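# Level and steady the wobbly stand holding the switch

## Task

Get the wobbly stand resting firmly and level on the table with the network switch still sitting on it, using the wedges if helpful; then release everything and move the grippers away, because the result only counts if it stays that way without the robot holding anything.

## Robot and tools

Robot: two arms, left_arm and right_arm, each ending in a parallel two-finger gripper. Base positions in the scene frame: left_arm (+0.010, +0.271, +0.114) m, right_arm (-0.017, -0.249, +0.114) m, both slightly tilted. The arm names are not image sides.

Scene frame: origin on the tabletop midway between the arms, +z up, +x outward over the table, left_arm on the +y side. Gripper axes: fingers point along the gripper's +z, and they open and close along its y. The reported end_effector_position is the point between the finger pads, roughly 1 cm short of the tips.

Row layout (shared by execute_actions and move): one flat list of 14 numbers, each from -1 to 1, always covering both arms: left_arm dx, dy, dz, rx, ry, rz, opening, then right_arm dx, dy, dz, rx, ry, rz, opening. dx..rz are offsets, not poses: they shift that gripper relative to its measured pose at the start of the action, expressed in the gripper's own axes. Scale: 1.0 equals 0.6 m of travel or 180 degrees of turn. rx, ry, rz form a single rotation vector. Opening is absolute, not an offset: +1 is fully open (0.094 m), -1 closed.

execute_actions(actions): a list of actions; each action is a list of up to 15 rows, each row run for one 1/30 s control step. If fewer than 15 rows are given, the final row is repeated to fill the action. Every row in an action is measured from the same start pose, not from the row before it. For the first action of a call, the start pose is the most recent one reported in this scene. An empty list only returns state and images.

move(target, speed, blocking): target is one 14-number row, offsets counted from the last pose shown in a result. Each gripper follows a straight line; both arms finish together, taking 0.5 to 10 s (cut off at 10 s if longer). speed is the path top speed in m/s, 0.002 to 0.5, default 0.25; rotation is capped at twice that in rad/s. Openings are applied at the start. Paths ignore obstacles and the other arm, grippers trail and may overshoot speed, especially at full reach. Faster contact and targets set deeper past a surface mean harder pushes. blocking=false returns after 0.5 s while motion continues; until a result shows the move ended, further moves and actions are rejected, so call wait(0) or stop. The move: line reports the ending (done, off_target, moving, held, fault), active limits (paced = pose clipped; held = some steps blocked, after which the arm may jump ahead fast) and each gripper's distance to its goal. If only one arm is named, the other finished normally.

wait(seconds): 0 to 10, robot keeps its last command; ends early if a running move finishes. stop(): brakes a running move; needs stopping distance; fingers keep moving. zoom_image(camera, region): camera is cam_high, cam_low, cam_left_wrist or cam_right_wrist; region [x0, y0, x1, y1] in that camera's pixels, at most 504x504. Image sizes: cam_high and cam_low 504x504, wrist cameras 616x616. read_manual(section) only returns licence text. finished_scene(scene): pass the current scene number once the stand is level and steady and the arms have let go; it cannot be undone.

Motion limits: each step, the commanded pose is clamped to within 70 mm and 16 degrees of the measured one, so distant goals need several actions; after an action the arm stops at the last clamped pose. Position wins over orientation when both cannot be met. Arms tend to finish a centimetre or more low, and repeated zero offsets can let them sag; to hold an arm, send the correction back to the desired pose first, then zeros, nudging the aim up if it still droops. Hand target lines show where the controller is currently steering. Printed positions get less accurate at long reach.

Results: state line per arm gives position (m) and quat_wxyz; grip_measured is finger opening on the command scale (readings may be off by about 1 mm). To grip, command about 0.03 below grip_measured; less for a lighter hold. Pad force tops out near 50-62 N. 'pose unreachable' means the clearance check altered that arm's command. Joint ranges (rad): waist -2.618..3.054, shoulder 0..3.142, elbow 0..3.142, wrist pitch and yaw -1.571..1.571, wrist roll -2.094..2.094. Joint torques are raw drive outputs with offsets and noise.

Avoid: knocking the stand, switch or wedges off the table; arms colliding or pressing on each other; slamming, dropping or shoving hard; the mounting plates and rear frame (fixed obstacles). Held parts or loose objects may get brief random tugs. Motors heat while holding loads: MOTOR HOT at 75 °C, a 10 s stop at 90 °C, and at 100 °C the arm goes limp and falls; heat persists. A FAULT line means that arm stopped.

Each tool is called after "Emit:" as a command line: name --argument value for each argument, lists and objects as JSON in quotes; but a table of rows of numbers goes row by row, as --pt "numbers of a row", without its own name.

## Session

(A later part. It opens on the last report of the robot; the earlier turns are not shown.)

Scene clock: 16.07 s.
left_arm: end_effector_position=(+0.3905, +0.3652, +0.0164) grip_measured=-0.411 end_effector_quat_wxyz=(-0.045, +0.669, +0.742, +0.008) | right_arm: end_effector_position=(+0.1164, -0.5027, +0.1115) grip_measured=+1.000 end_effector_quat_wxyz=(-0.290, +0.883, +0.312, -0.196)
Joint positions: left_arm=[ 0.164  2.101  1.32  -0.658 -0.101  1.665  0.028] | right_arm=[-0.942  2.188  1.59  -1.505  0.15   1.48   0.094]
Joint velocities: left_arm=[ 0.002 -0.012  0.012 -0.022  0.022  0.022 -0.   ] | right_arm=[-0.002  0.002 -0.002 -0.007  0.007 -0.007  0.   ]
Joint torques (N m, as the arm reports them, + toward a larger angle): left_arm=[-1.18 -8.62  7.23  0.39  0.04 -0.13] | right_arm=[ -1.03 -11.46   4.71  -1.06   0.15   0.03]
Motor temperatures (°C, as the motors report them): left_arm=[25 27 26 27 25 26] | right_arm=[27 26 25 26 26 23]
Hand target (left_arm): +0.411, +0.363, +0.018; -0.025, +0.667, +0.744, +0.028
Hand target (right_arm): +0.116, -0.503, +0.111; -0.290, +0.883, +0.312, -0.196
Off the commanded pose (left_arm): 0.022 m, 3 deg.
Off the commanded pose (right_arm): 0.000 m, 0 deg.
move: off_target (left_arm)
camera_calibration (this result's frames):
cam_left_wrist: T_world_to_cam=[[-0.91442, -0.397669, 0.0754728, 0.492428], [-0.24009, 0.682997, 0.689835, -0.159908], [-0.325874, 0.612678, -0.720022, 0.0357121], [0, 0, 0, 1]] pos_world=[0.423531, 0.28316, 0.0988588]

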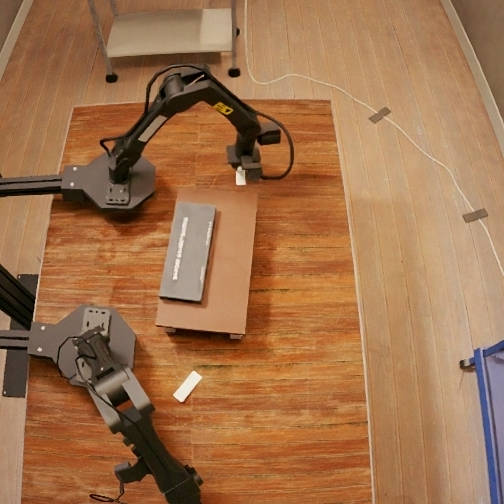

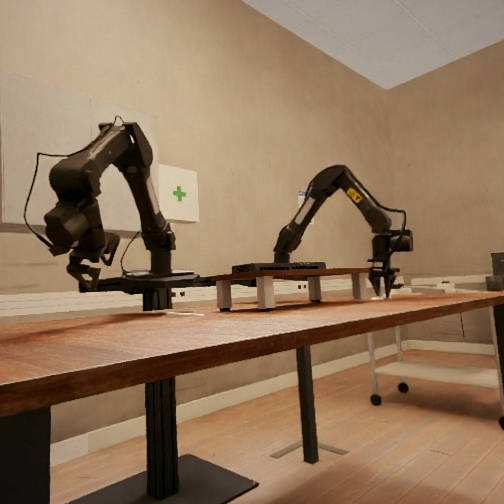

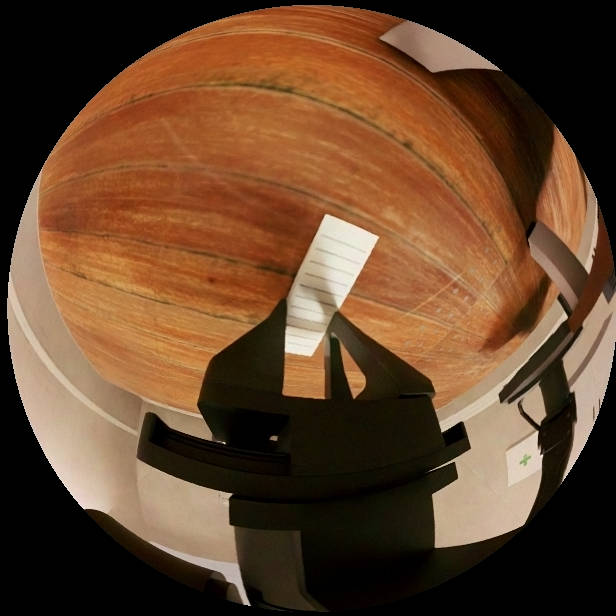

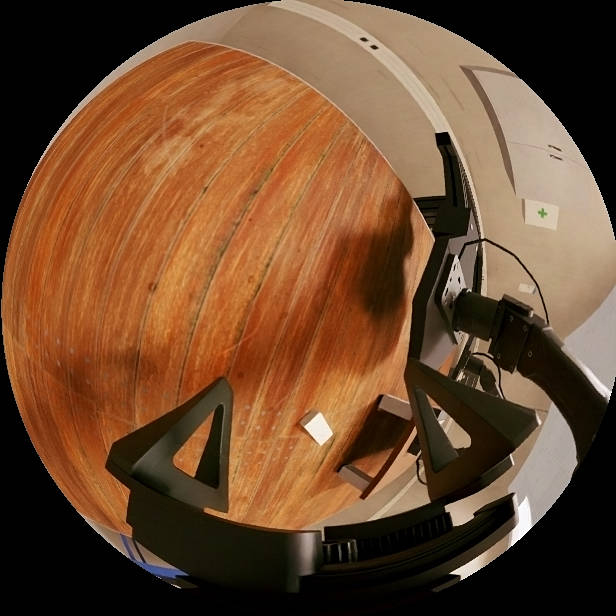

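Emit:
move --target '[-0.1,0.045,0,0,0,0,-0.6,0,0,0,0,0,0,1]' --speed 0.06

Scene clock: 18.37 s.
left_arm: end_effector_position=(+0.4146, +0.3233, +0.0165) grip_measured=-0.411 end_effector_quat_wxyz=(-0.065, +0.666, +0.743, +0.019) | right_arm: end_effector_position=(+0.1164, -0.5027, +0.1115) grip_measured=+1.000 end_effector_quat_wxyz=(-0.290, +0.883, +0.312, -0.196)
Joint positions: left_arm=[ 0.029  2.171  1.441 -0.736 -0.161  1.522  0.028] | right_arm=[-0.942  2.188  1.59  -1.505  0.15   1.48   0.094]
Joint velocities: left_arm=[-0.007 -0.012  0.002 -0.007 -0.037 -0.007 -0.   ] | right_arm=[-0.002  0.007 -0.012  0.095 -0.007  0.022  0.   ]
Joint torques (N m, as the arm reports them, + toward a larger angle): left_arm=[-2.29 -7.99  6.6   0.18  0.34 -0.11] | right_arm=[ -0.92 -11.46   4.75  -1.09   0.14   0.03]
Motor temperatures (°C, as the motors report them): left_arm=[25 28 26 27 25 26] | right_arm=[27 26 25 26 26 23]
Hand target (left_arm): +0.423, +0.308, +0.010; -0.044, +0.669, +0.742, +0.007
Hand target (right_arm): +0.116, -0.503, +0.111; -0.290, +0.883, +0.312, -0.196
Off the commanded pose (left_arm): 0.018 m, 3 deg.
Off the commanded pose (right_arm): 0.000 m, 0 deg.
move: off_target (left_arm)
camera_calibration (this result's frames):
cam_left_wrist: T_world_to_cam=[[-0.911391, -0.405227, 0.0718096, 0.498984], [-0.232927, 0.651775, 0.721758, -0.119004], [-0.33928, 0.641078, -0.68841, 0.0652001], [0, 0, 0, 1]] pos_world=[0.449172, 0.237967, 0.0949444]

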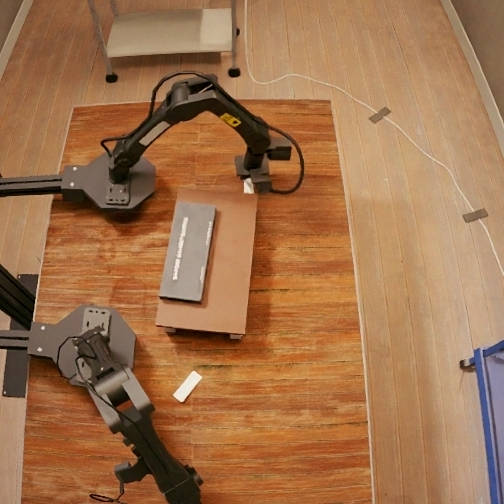

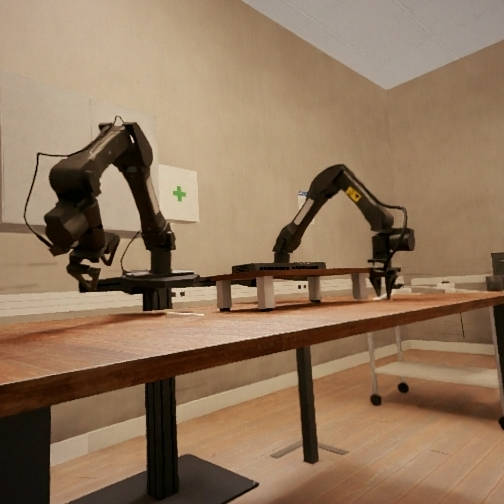

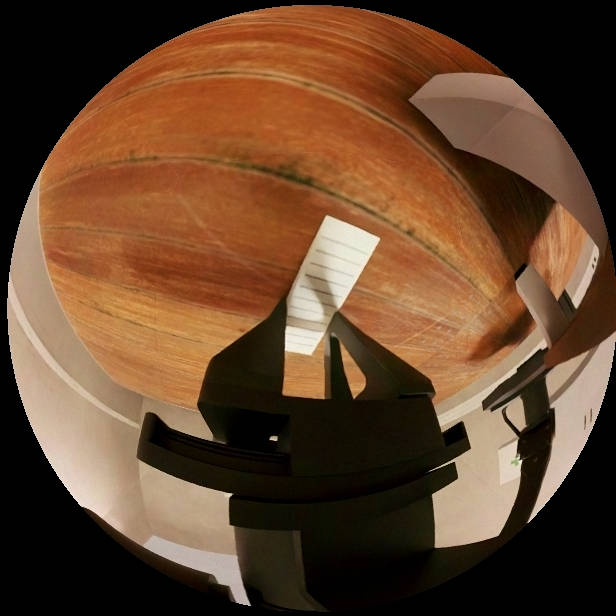

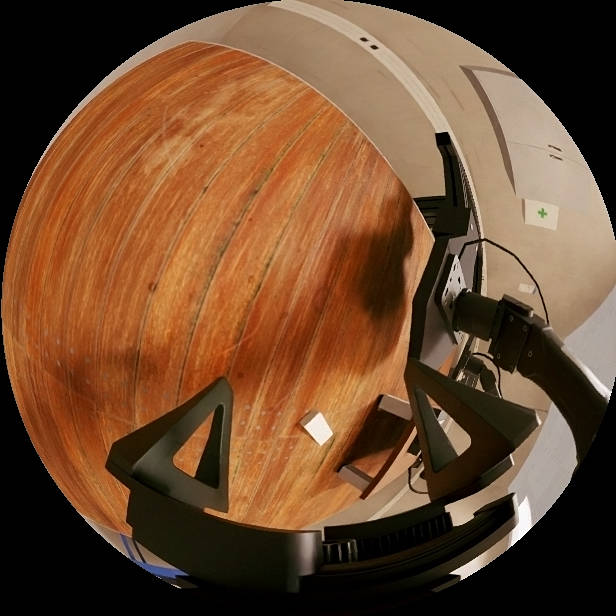

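Emit:
move --target '[-0.05,-0.025,0,0,0,0,-0.6,0,0,0,0,0,0,1]' --speed 0.05

Emit:
move --target '[0,0,0,0,0,0,0,0,0,0,0,0,0,1]'

Emit:
move --target '[0.1,0,-0.06,0,0,0,0,0,0,0,0,0,0,1]' --speed 0.1

Scene clock: 19.87 s.
left_arm: end_effector_position=(+0.4097, +0.3072, +0.0165) grip_measured=-0.411 end_effector_quat_wxyz=(-0.074, +0.658, +0.749, +0.035) | right_arm: end_effector_position=(+0.1164, -0.5027, +0.1115) grip_measured=+1.000 end_effector_quat_wxyz=(-0.290, +0.883, +0.312, -0.196)
Joint positions: left_arm=[-0.027  2.156  1.403 -0.717 -0.2    1.445  0.028] | right_arm=[-0.942  2.188  1.59  -1.505  0.15   1.48   0.094]
Joint velocities: left_arm=[ 0.002 -0.002 -0.017 -0.066 -0.022 -0.037 -0.   ] | right_arm=[ 0.007  0.007 -0.007  0.007 -0.022  0.081  0.   ]
Joint torques (N m, as the arm reports them, + toward a larger angle): left_arm=[ -2.57 -10.62   1.9    0.12   0.22  -0.01] | right_arm=[ -0.95 -11.48   4.81  -1.09   0.14   0.02]
Motor temperatures (°C, as the motors report them): left_arm=[25 28 26 27 25 26] | right_arm=[27 27 25 26 26 23]
Hand target (left_arm): +0.403, +0.292, +0.014; -0.065, +0.666, +0.743, +0.018
Hand target (right_arm): +0.116, -0.503, +0.111; -0.290, +0.883, +0.312, -0.196
Off the commanded pose (left_arm): 0.017 m, 2 deg.
Off the commanded pose (right_arm): 0.000 m, 0 deg.
move: off_target (left_arm)
camera_calibration (this result's frames):
cam_left_wrist: T_world_to_cam=[[-0.904143, -0.42433, 0.0496917, 0.491297], [-0.250748, 0.621227, 0.74243, -0.0932622], [-0.345905, 0.658803, -0.668078, 0.0708303], [0, 0, 0, 1]] pos_world=[0.445318, 0.219746, 0.0921475]

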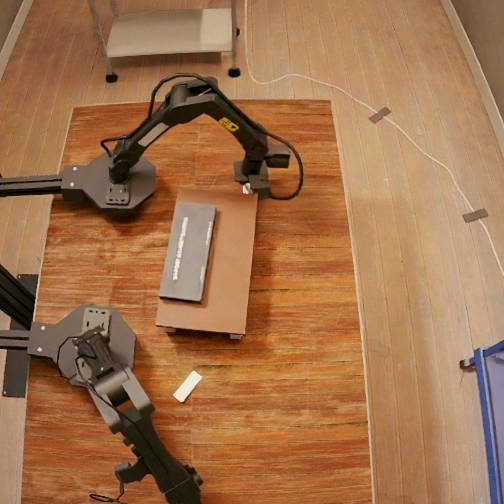

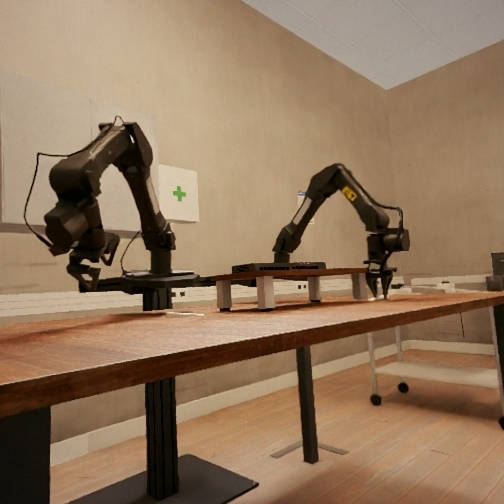

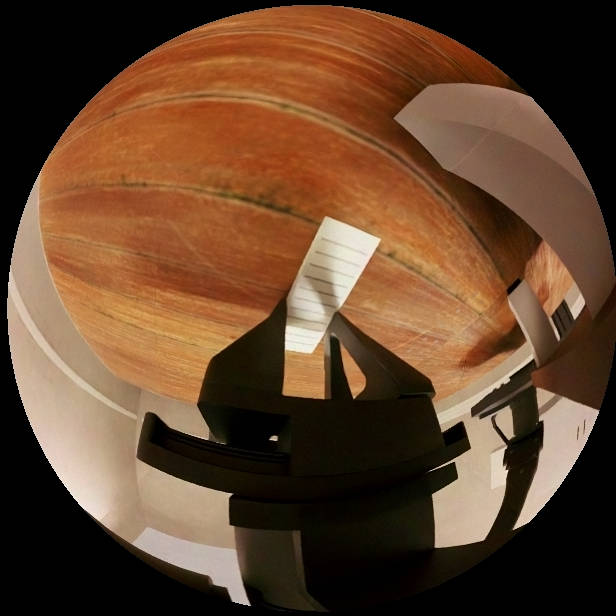

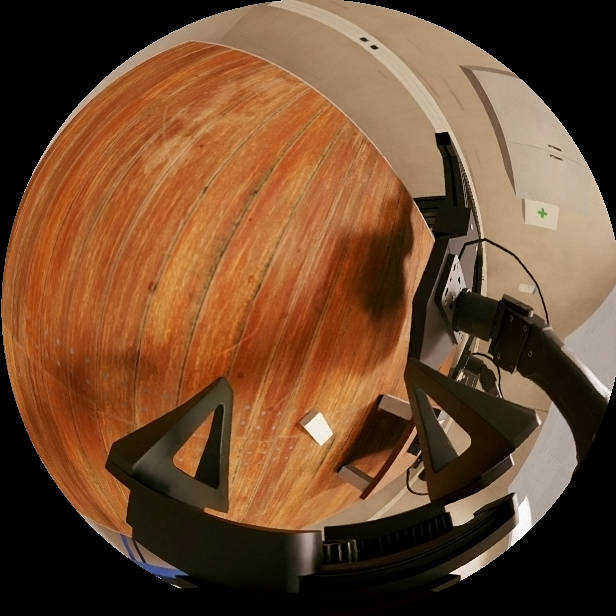

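Scene clock: 20.37 s.
left_arm: end_effector_position=(+0.4086, +0.3081, +0.0170) grip_measured=-0.003 end_effector_quat_wxyz=(-0.077, +0.655, +0.751, +0.035) | right_arm: end_effector_position=(+0.1164, -0.5027, +0.1115) grip_measured=+1.000 end_effector_quat_wxyz=(-0.290, +0.883, +0.312, -0.196)
Joint positions: left_arm=[-0.026  2.155  1.403 -0.722 -0.205  1.438  0.047] | right_arm=[-0.942  2.188  1.59  -1.505  0.15   1.48   0.094]
Joint velocities: left_arm=[-0.002 -0.017  0.002 -0.022 -0.022  0.007 -0.001] | right_arm=[ 0.002 -0.012  0.007  0.007 -0.051 -0.022  0.   ]
Joint torques (N m, as the arm reports them, + toward a larger angle): left_arm=[-0.57 -9.92  4.5   0.06 -0.03  0.07] | right_arm=[ -1.   -11.54   4.72  -1.07   0.15   0.02]
Motor temperatures (°C, as the motors report them): left_arm=[25 28 26 27 25 26] | right_arm=[27 27 25 26 26 23]
Hand target (left_arm): +0.410, +0.307, +0.016; -0.074, +0.658, +0.749, +0.034
Hand target (right_arm): +0.116, -0.503, +0.111; -0.290, +0.883, +0.312, -0.196
Off the commanded pose (left_arm): 0.002 m, 1 deg.
Off the commanded pose (right_arm): 0.000 m, 0 deg.
move: done
camera_calibration (this result's frames):
cam_left_wrist: T_world_to_cam=[[-0.900818, -0.431232, 0.0506525, 0.491387], [-0.252715, 0.615584, 0.746452, -0.0920367], [-0.353075, 0.659617, -0.663508, 0.0727133], [0, 0, 0, 1]] pos_world=[0.445065, 0.220595, 0.0920569]

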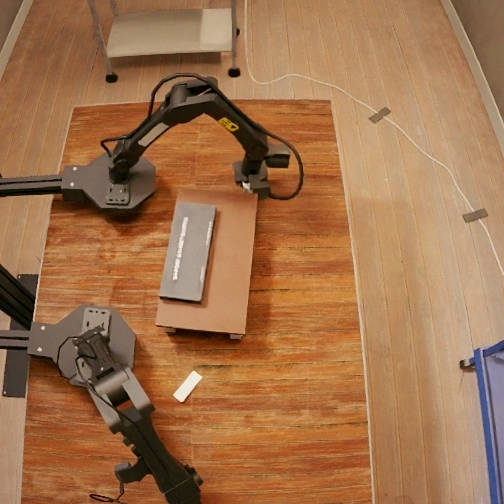

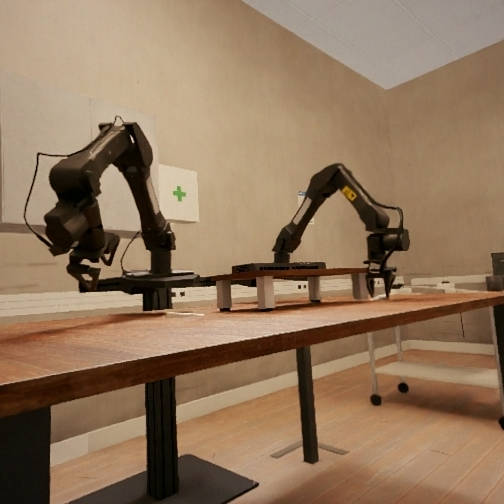

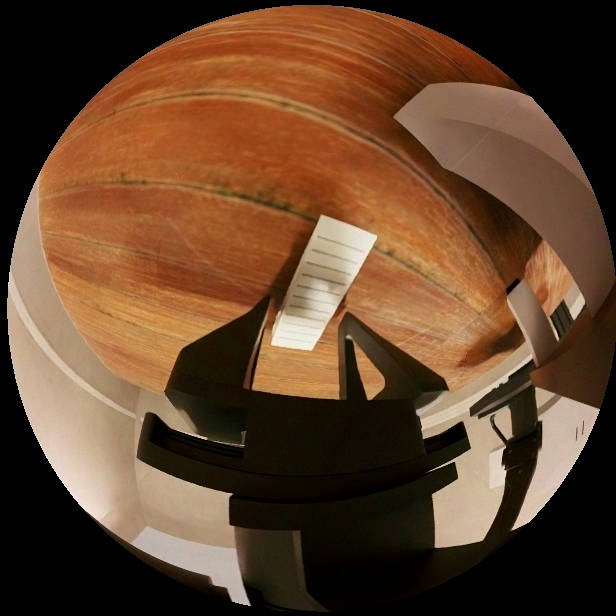

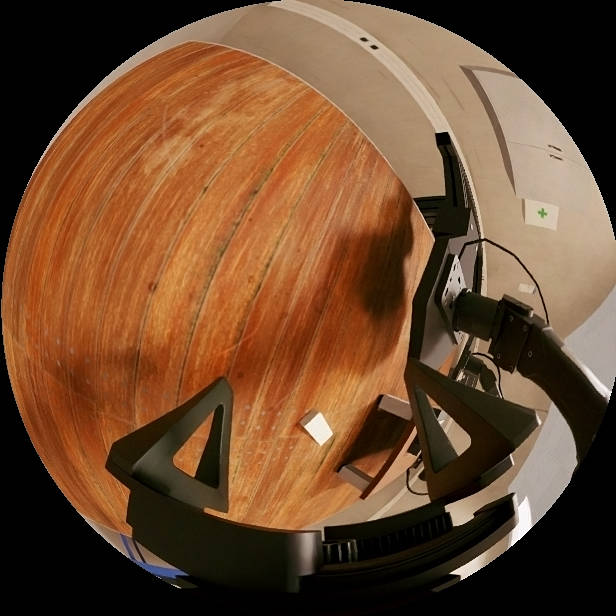

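Scene clock: 21.53 s.
left_arm: end_effector_position=(+0.3956, +0.3611, +0.0490) grip_measured=-0.003 end_effector_quat_wxyz=(-0.090, +0.654, +0.751, +0.031) | right_arm: end_effector_position=(+0.1164, -0.5027, +0.1115) grip_measured=+1.000 end_effector_quat_wxyz=(-0.290, +0.883, +0.312, -0.196)
Joint positions: left_arm=[ 0.103  2.066  1.403 -0.81  -0.205  1.564  0.047] | right_arm=[-0.942  2.188  1.59  -1.505  0.15   1.48   0.094]
Joint velocities: left_arm=[-0.002  0.002  0.002 -0.022 -0.007  0.007 -0.001] | right_arm=[-0.012  0.012 -0.002 -0.037  0.022 -0.037  0.   ]
Joint torques (N m, as the arm reports them, + toward a larger angle): left_arm=[ -0.02 -11.79   6.86  -0.24   0.03   0.03] | right_arm=[ -1.02 -11.57   4.72  -1.09   0.14   0.03]
Motor temperatures (°C, as the motors report them): left_arm=[25 28 26 27 25 26] | right_arm=[27 27 25 27 26 23]
Hand target (left_arm): +0.404, +0.361, +0.063; -0.077, +0.655, +0.750, +0.037
Hand target (right_arm): +0.116, -0.503, +0.111; -0.290, +0.883, +0.312, -0.196
Off the commanded pose (left_arm): 0.015 m, 2 deg.
Off the commanded pose (right_arm): 0.000 m, 0 deg.
move: off_target (left_arm)
camera_calibration (this result's frames):
cam_left_wrist: T_world_to_cam=[[-0.897748, -0.435106, 0.0687808, 0.500169], [-0.23558, 0.606155, 0.759657, -0.155785], [-0.372223, 0.665777, -0.646677, 0.0589709], [0, 0, 0, 1]] pos_world=[0.434276, 0.272795, 0.122077]

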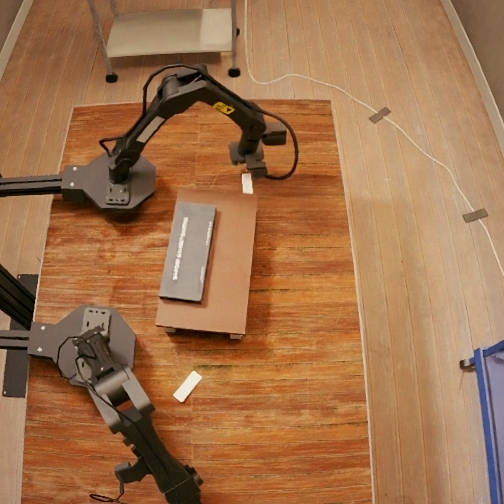

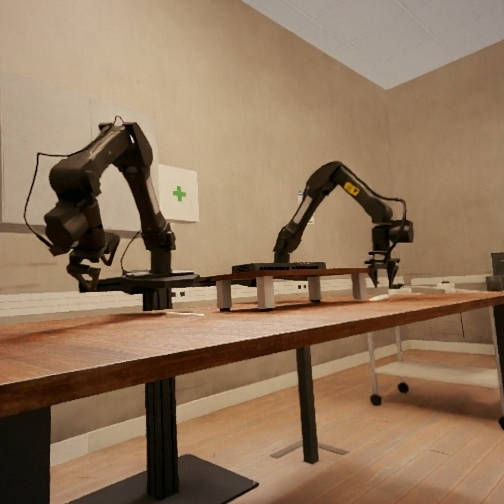

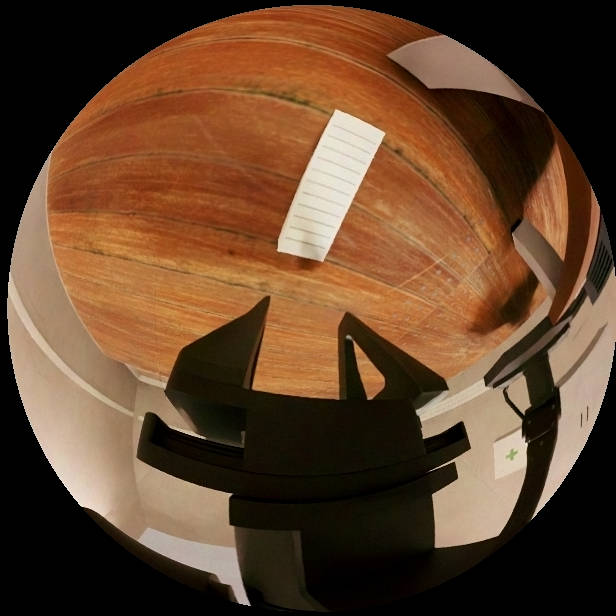

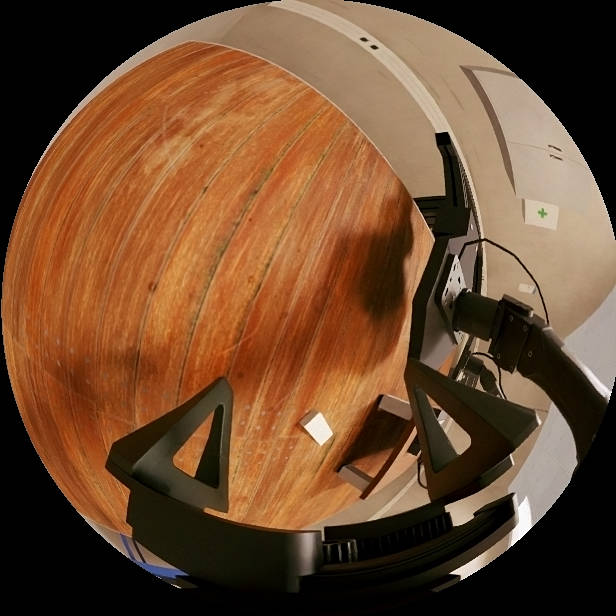

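Emit:
move --target '[0.01,0.028,0,0,0,-0.455,-1,0,0,0,0,0,0,1]' --speed 0.4

Emit:
move --target '[0,0,0.058,0,0,0,-1,0,0,0,0,0,0,1]' --speed 0.08

Scene clock: 24.33 s.
left_arm: end_effector_position=(+0.4028, +0.3644, +0.0418) grip_measured=-0.984 end_effector_quat_wxyz=(-0.057, +0.013, +0.995, +0.081) | right_arm: end_effector_position=(+0.1164, -0.5027, +0.1115) grip_measured=+1.000 end_effector_quat_wxyz=(-0.290, +0.883, +0.312, -0.196)
Joint positions: left_arm=[ 0.11   2.119  1.462 -0.831 -0.205  0.161  0.001] | right_arm=[-0.942  2.188  1.59  -1.505  0.15   1.48   0.094]
Joint velocities: left_arm=[ 0.007 -0.002  0.007  0.007 -0.037 -0.022  0.   ] | right_arm=[ 0.002 -0.007 -0.002 -0.066  0.037 -0.007  0.   ]
Joint torques (N m, as the arm reports them, + toward a larger angle): left_arm=[  0.56 -10.11   7.53  -0.17  -0.07  -0.09] | right_arm=[ -1.06 -11.55   4.69  -1.09   0.14   0.02]
Motor temperatures (°C, as the motors report them): left_arm=[25 29 26 27 25 26] | right_arm=[27 27 25 27 26 23]
Hand target (left_arm): +0.411, +0.369, +0.049; -0.047, +0.002, +0.995, +0.083
Hand target (right_arm): +0.116, -0.503, +0.111; -0.290, +0.883, +0.312, -0.196
Off the commanded pose (left_arm): 0.012 m, 2 deg.
Off the commanded pose (right_arm): 0.000 m, 0 deg.
move: off_target (left_arm)
camera_calibration (this result's frames):
cam_left_wrist: T_world_to_cam=[[0.267461, -0.954273, -0.133518, 0.236876], [-0.688109, -0.286156, 0.666799, 0.360687], [-0.674515, -0.0864677, -0.73318, 0.45432], [0, 0, 0, 1]] pos_world=[0.491283, 0.368542, 0.12422]

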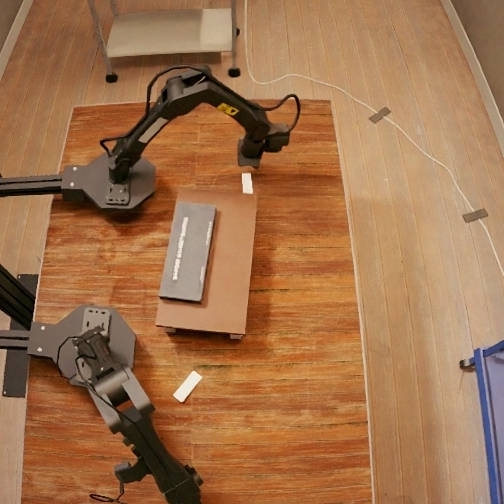

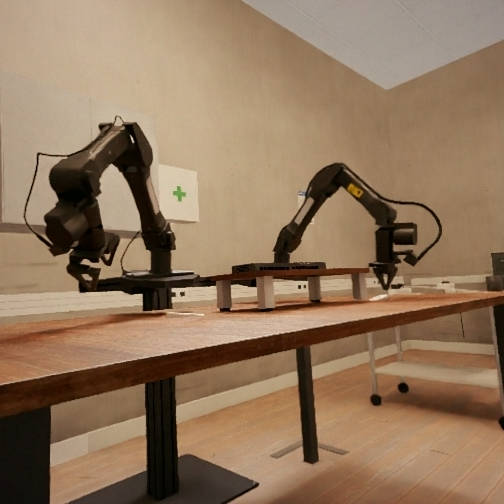

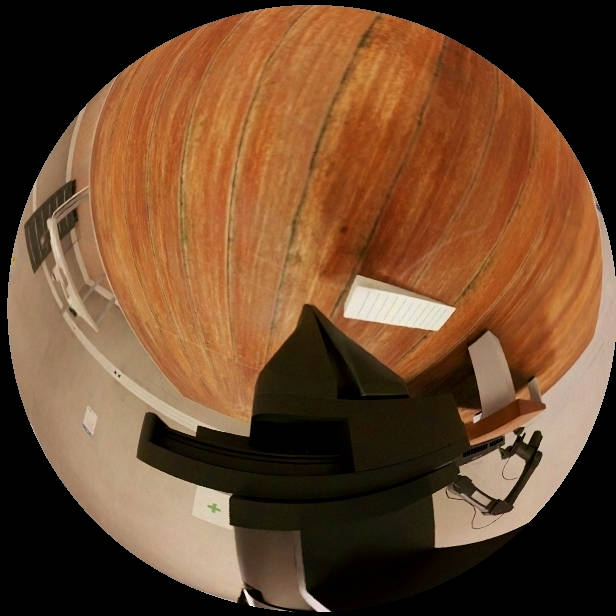

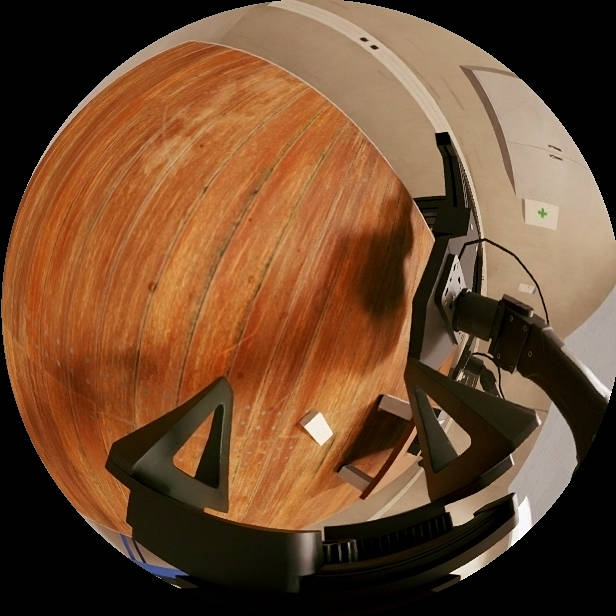

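Scene clock: 25.07 s.
left_arm: end_effector_position=(+0.3982, +0.3660, +0.0153) grip_measured=-0.984 end_effector_quat_wxyz=(-0.065, +0.016, +0.995, +0.079) | right_arm: end_effector_position=(+0.1164, -0.5027, +0.1115) grip_measured=+1.000 end_effector_quat_wxyz=(-0.290, +0.883, +0.312, -0.196)
Joint positions: left_arm=[ 0.117  2.177  1.439 -0.765 -0.204  0.174  0.001] | right_arm=[-0.942  2.188  1.59  -1.505  0.15   1.48   0.094]
Joint velocities: left_arm=[-0.017  0.002 -0.002  0.022  0.022 -0.022 -0.001] | right_arm=[-0.017 -0.012 -0.012  0.066  0.037  0.037  0.   ]
Joint torques (N m, as the arm reports them, + toward a larger angle): left_arm=[ 0.68 -9.42  2.78  0.38 -0.1   0.03] | right_arm=[ -1.01 -11.52   4.77  -1.07   0.16   0.03]
Motor temperatures (°C, as the motors report them): left_arm=[25 29 26 27 25 26] | right_arm=[27 27 25 27 26 23]
Hand target (left_arm): +0.398, +0.370, +0.008; -0.057, +0.013, +0.995, +0.081
Hand target (right_arm): +0.116, -0.503, +0.111; -0.290, +0.883, +0.312, -0.196
Off the commanded pose (left_arm): 0.009 m, 1 deg.
Off the commanded pose (right_arm): 0.000 m, 0 deg.
move: done
camera_calibration (this result's frames):
cam_left_wrist: T_world_to_cam=[[0.260015, -0.956145, -0.134831, 0.239776], [-0.678683, -0.280289, 0.678842, 0.369515], [-0.686863, -0.0850019, -0.721799, 0.436118], [0, 0, 0, 1]] pos_world=[0.487992, 0.369902, 0.0962764]

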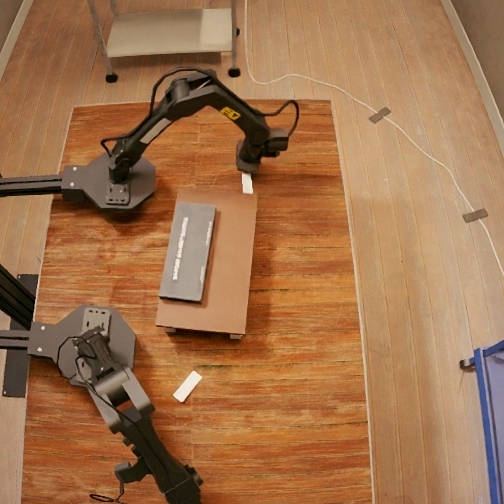

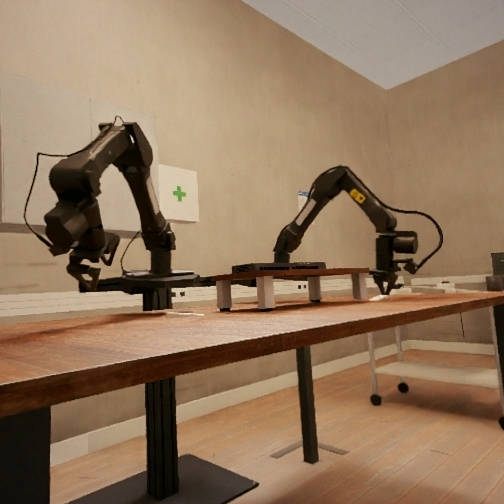

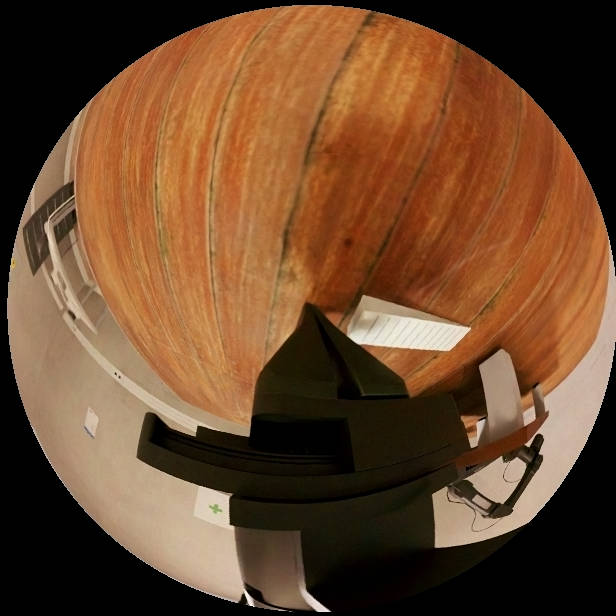

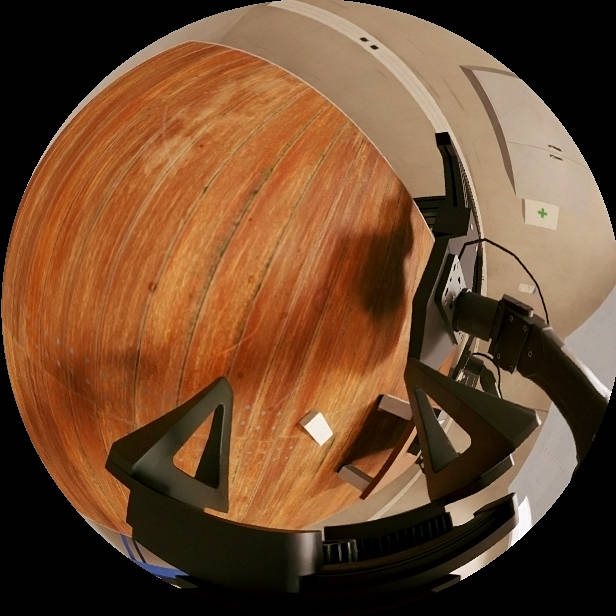

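Emit:
move --target '[0.025,0,0,0,0,0,-1,0,0,0,0,0,0,1]' --speed 0.05

Emit:
move --target '[0,-0.12,0,0,0,0,-1,0,0,0,0,0,0,1]' --speed 0.04

Scene clock: 26.20 s.
left_arm: end_effector_position=(+0.3861, +0.3641, +0.0155) grip_measured=-0.984 end_effector_quat_wxyz=(-0.069, +0.017, +0.994, +0.079) | right_arm: end_effector_position=(+0.1164, -0.5027, +0.1115) grip_measured=+1.000 end_effector_quat_wxyz=(-0.290, +0.883, +0.312, -0.196)
Joint positions: left_arm=[ 0.117  2.147  1.382 -0.747 -0.204  0.175  0.001] | right_arm=[-0.942  2.188  1.59  -1.505  0.15   1.48   0.094]
Joint velocities: left_arm=[-0.002  0.002 -0.002  0.037  0.022  0.007 -0.   ] | right_arm=[-0.007  0.002 -0.007  0.051 -0.007  0.022  0.   ]
Joint torques (N m, as the arm reports them, + toward a larger angle): left_arm=[  0.34 -11.36   2.34   0.08  -0.08   0.04] | right_arm=[ -0.98 -11.55   4.75  -1.08   0.13   0.01]
Motor temperatures (°C, as the motors report them): left_arm=[25 29 26 27 25 26] | right_arm=[27 27 25 27 26 23]
Hand target (left_arm): +0.383, +0.366, +0.017; -0.065, +0.016, +0.995, +0.079
Hand target (right_arm): +0.116, -0.503, +0.111; -0.290, +0.883, +0.312, -0.196
Off the commanded pose (left_arm): 0.004 m, 1 deg.
Off the commanded pose (right_arm): 0.000 m, 0 deg.
move: done
camera_calibration (this result's frames):
cam_left_wrist: T_world_to_cam=[[0.25783, -0.956603, -0.135775, 0.242187], [-0.672706, -0.278601, 0.685454, 0.357646], [-0.693534, -0.0853938, -0.715345, 0.430351], [0, 0, 0, 1]] pos_world=[0.476611, 0.368067, 0.0955824]

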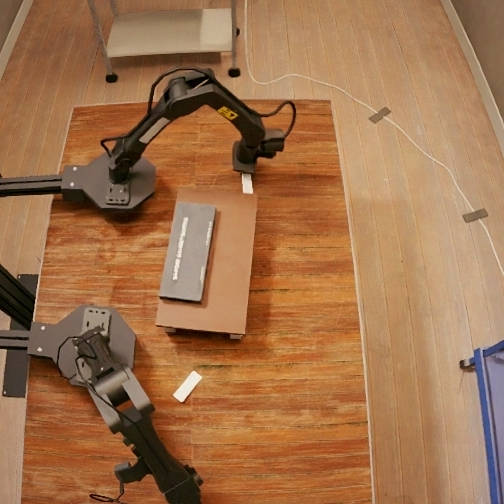

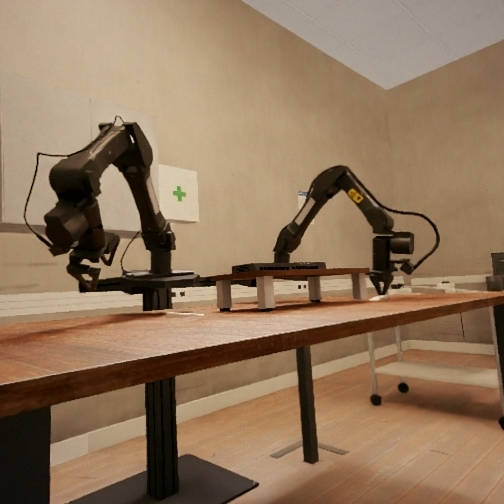

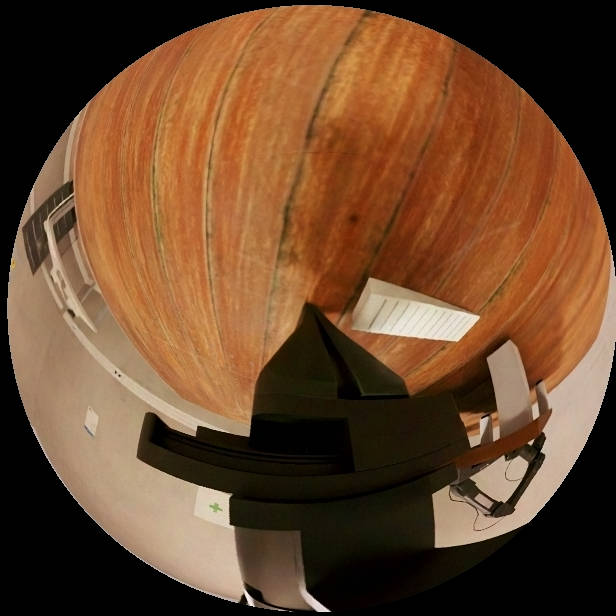

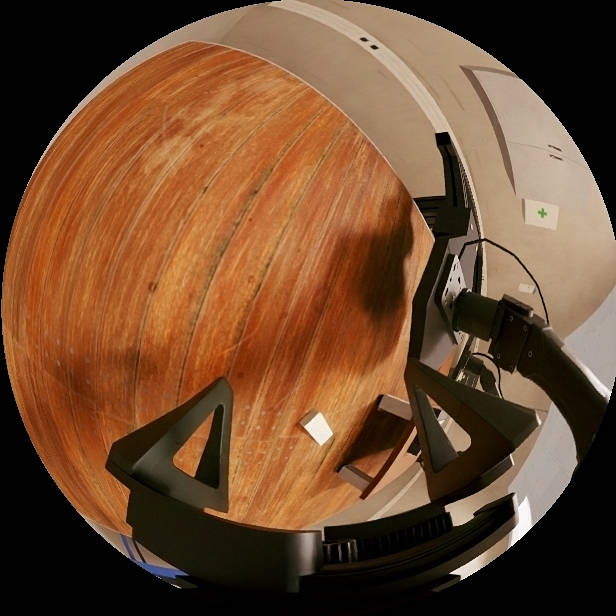

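Scene clock: 28.23 s.
left_arm: end_effector_position=(+0.3918, +0.3038, +0.0151) grip_measured=-0.985 end_effector_quat_wxyz=(-0.058, +0.014, +0.994, +0.091) | right_arm: end_effector_position=(+0.1164, -0.5027, +0.1115) grip_measured=+1.000 end_effector_quat_wxyz=(-0.290, +0.883, +0.312, -0.196)
Joint positions: left_arm=[-0.051  2.15   1.37  -0.745 -0.236 -0.002  0.001] | right_arm=[-0.942  2.188  1.59  -1.505  0.15   1.48   0.094]
Joint velocities: left_arm=[-0.002  0.007 -0.002  0.022 -0.066  0.007 -0.   ] | right_arm=[-0.012 -0.012 -0.007  0.037 -0.007  0.022  0.   ]
Joint torques (N m, as the arm reports them, + toward a larger angle): left_arm=[-2.11 -8.22  2.46  0.05  0.17 -0.08] | right_arm=[ -0.95 -11.5    4.77  -1.08   0.15   0.01]
Motor temperatures (°C, as the motors report them): left_arm=[25 29 26 27 25 26] | right_arm=[27 27 25 27 26 23]
Hand target (left_arm): +0.382, +0.293, +0.004; -0.070, +0.017, +0.994, +0.077
Hand target (right_arm): +0.116, -0.503, +0.111; -0.290, +0.883, +0.312, -0.196
Off the commanded pose (left_arm): 0.018 m, 2 deg.
Off the commanded pose (right_arm): 0.000 m, 0 deg.
move: off_target (left_arm)
camera_calibration (this result's frames):
cam_left_wrist: T_world_to_cam=[[0.264455, -0.952049, -0.153841, 0.179258], [-0.687312, -0.297961, 0.662436, 0.356851], [-0.67651, -0.069448, -0.733152, 0.417688], [0, 0, 0, 1]] pos_world=[0.480432, 0.305997, 0.0974149]

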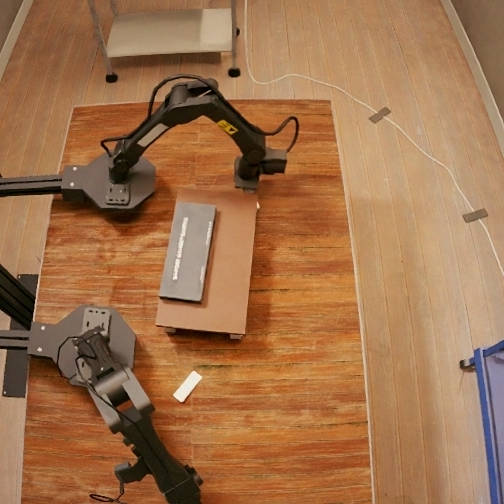

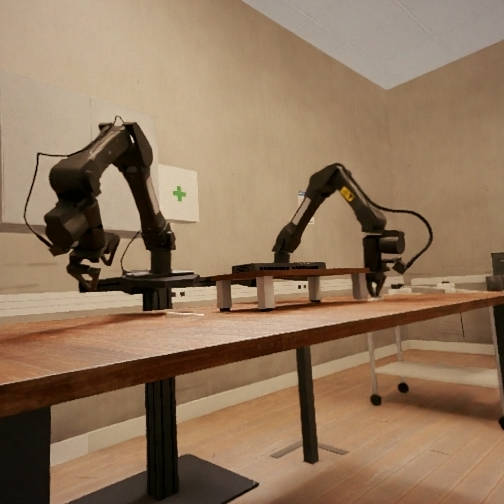

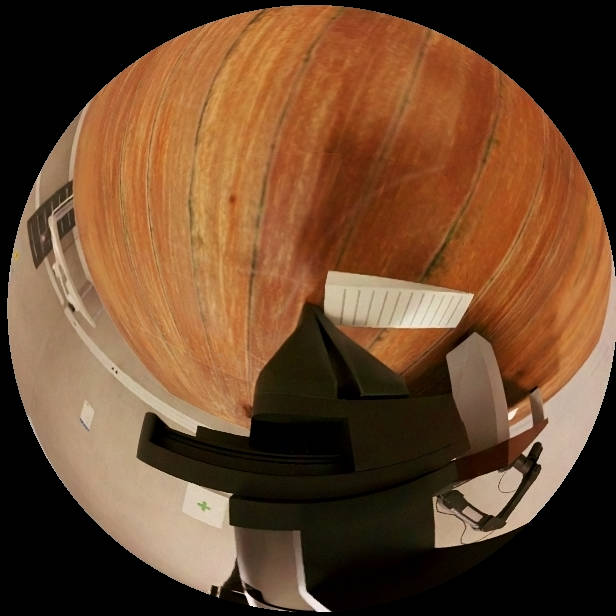

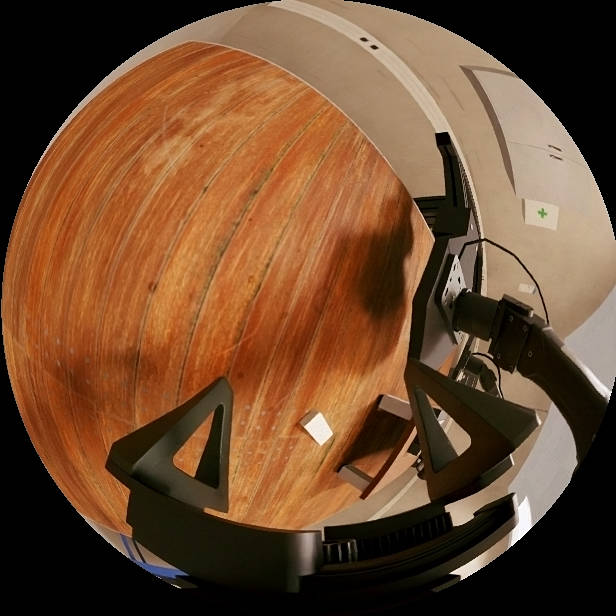

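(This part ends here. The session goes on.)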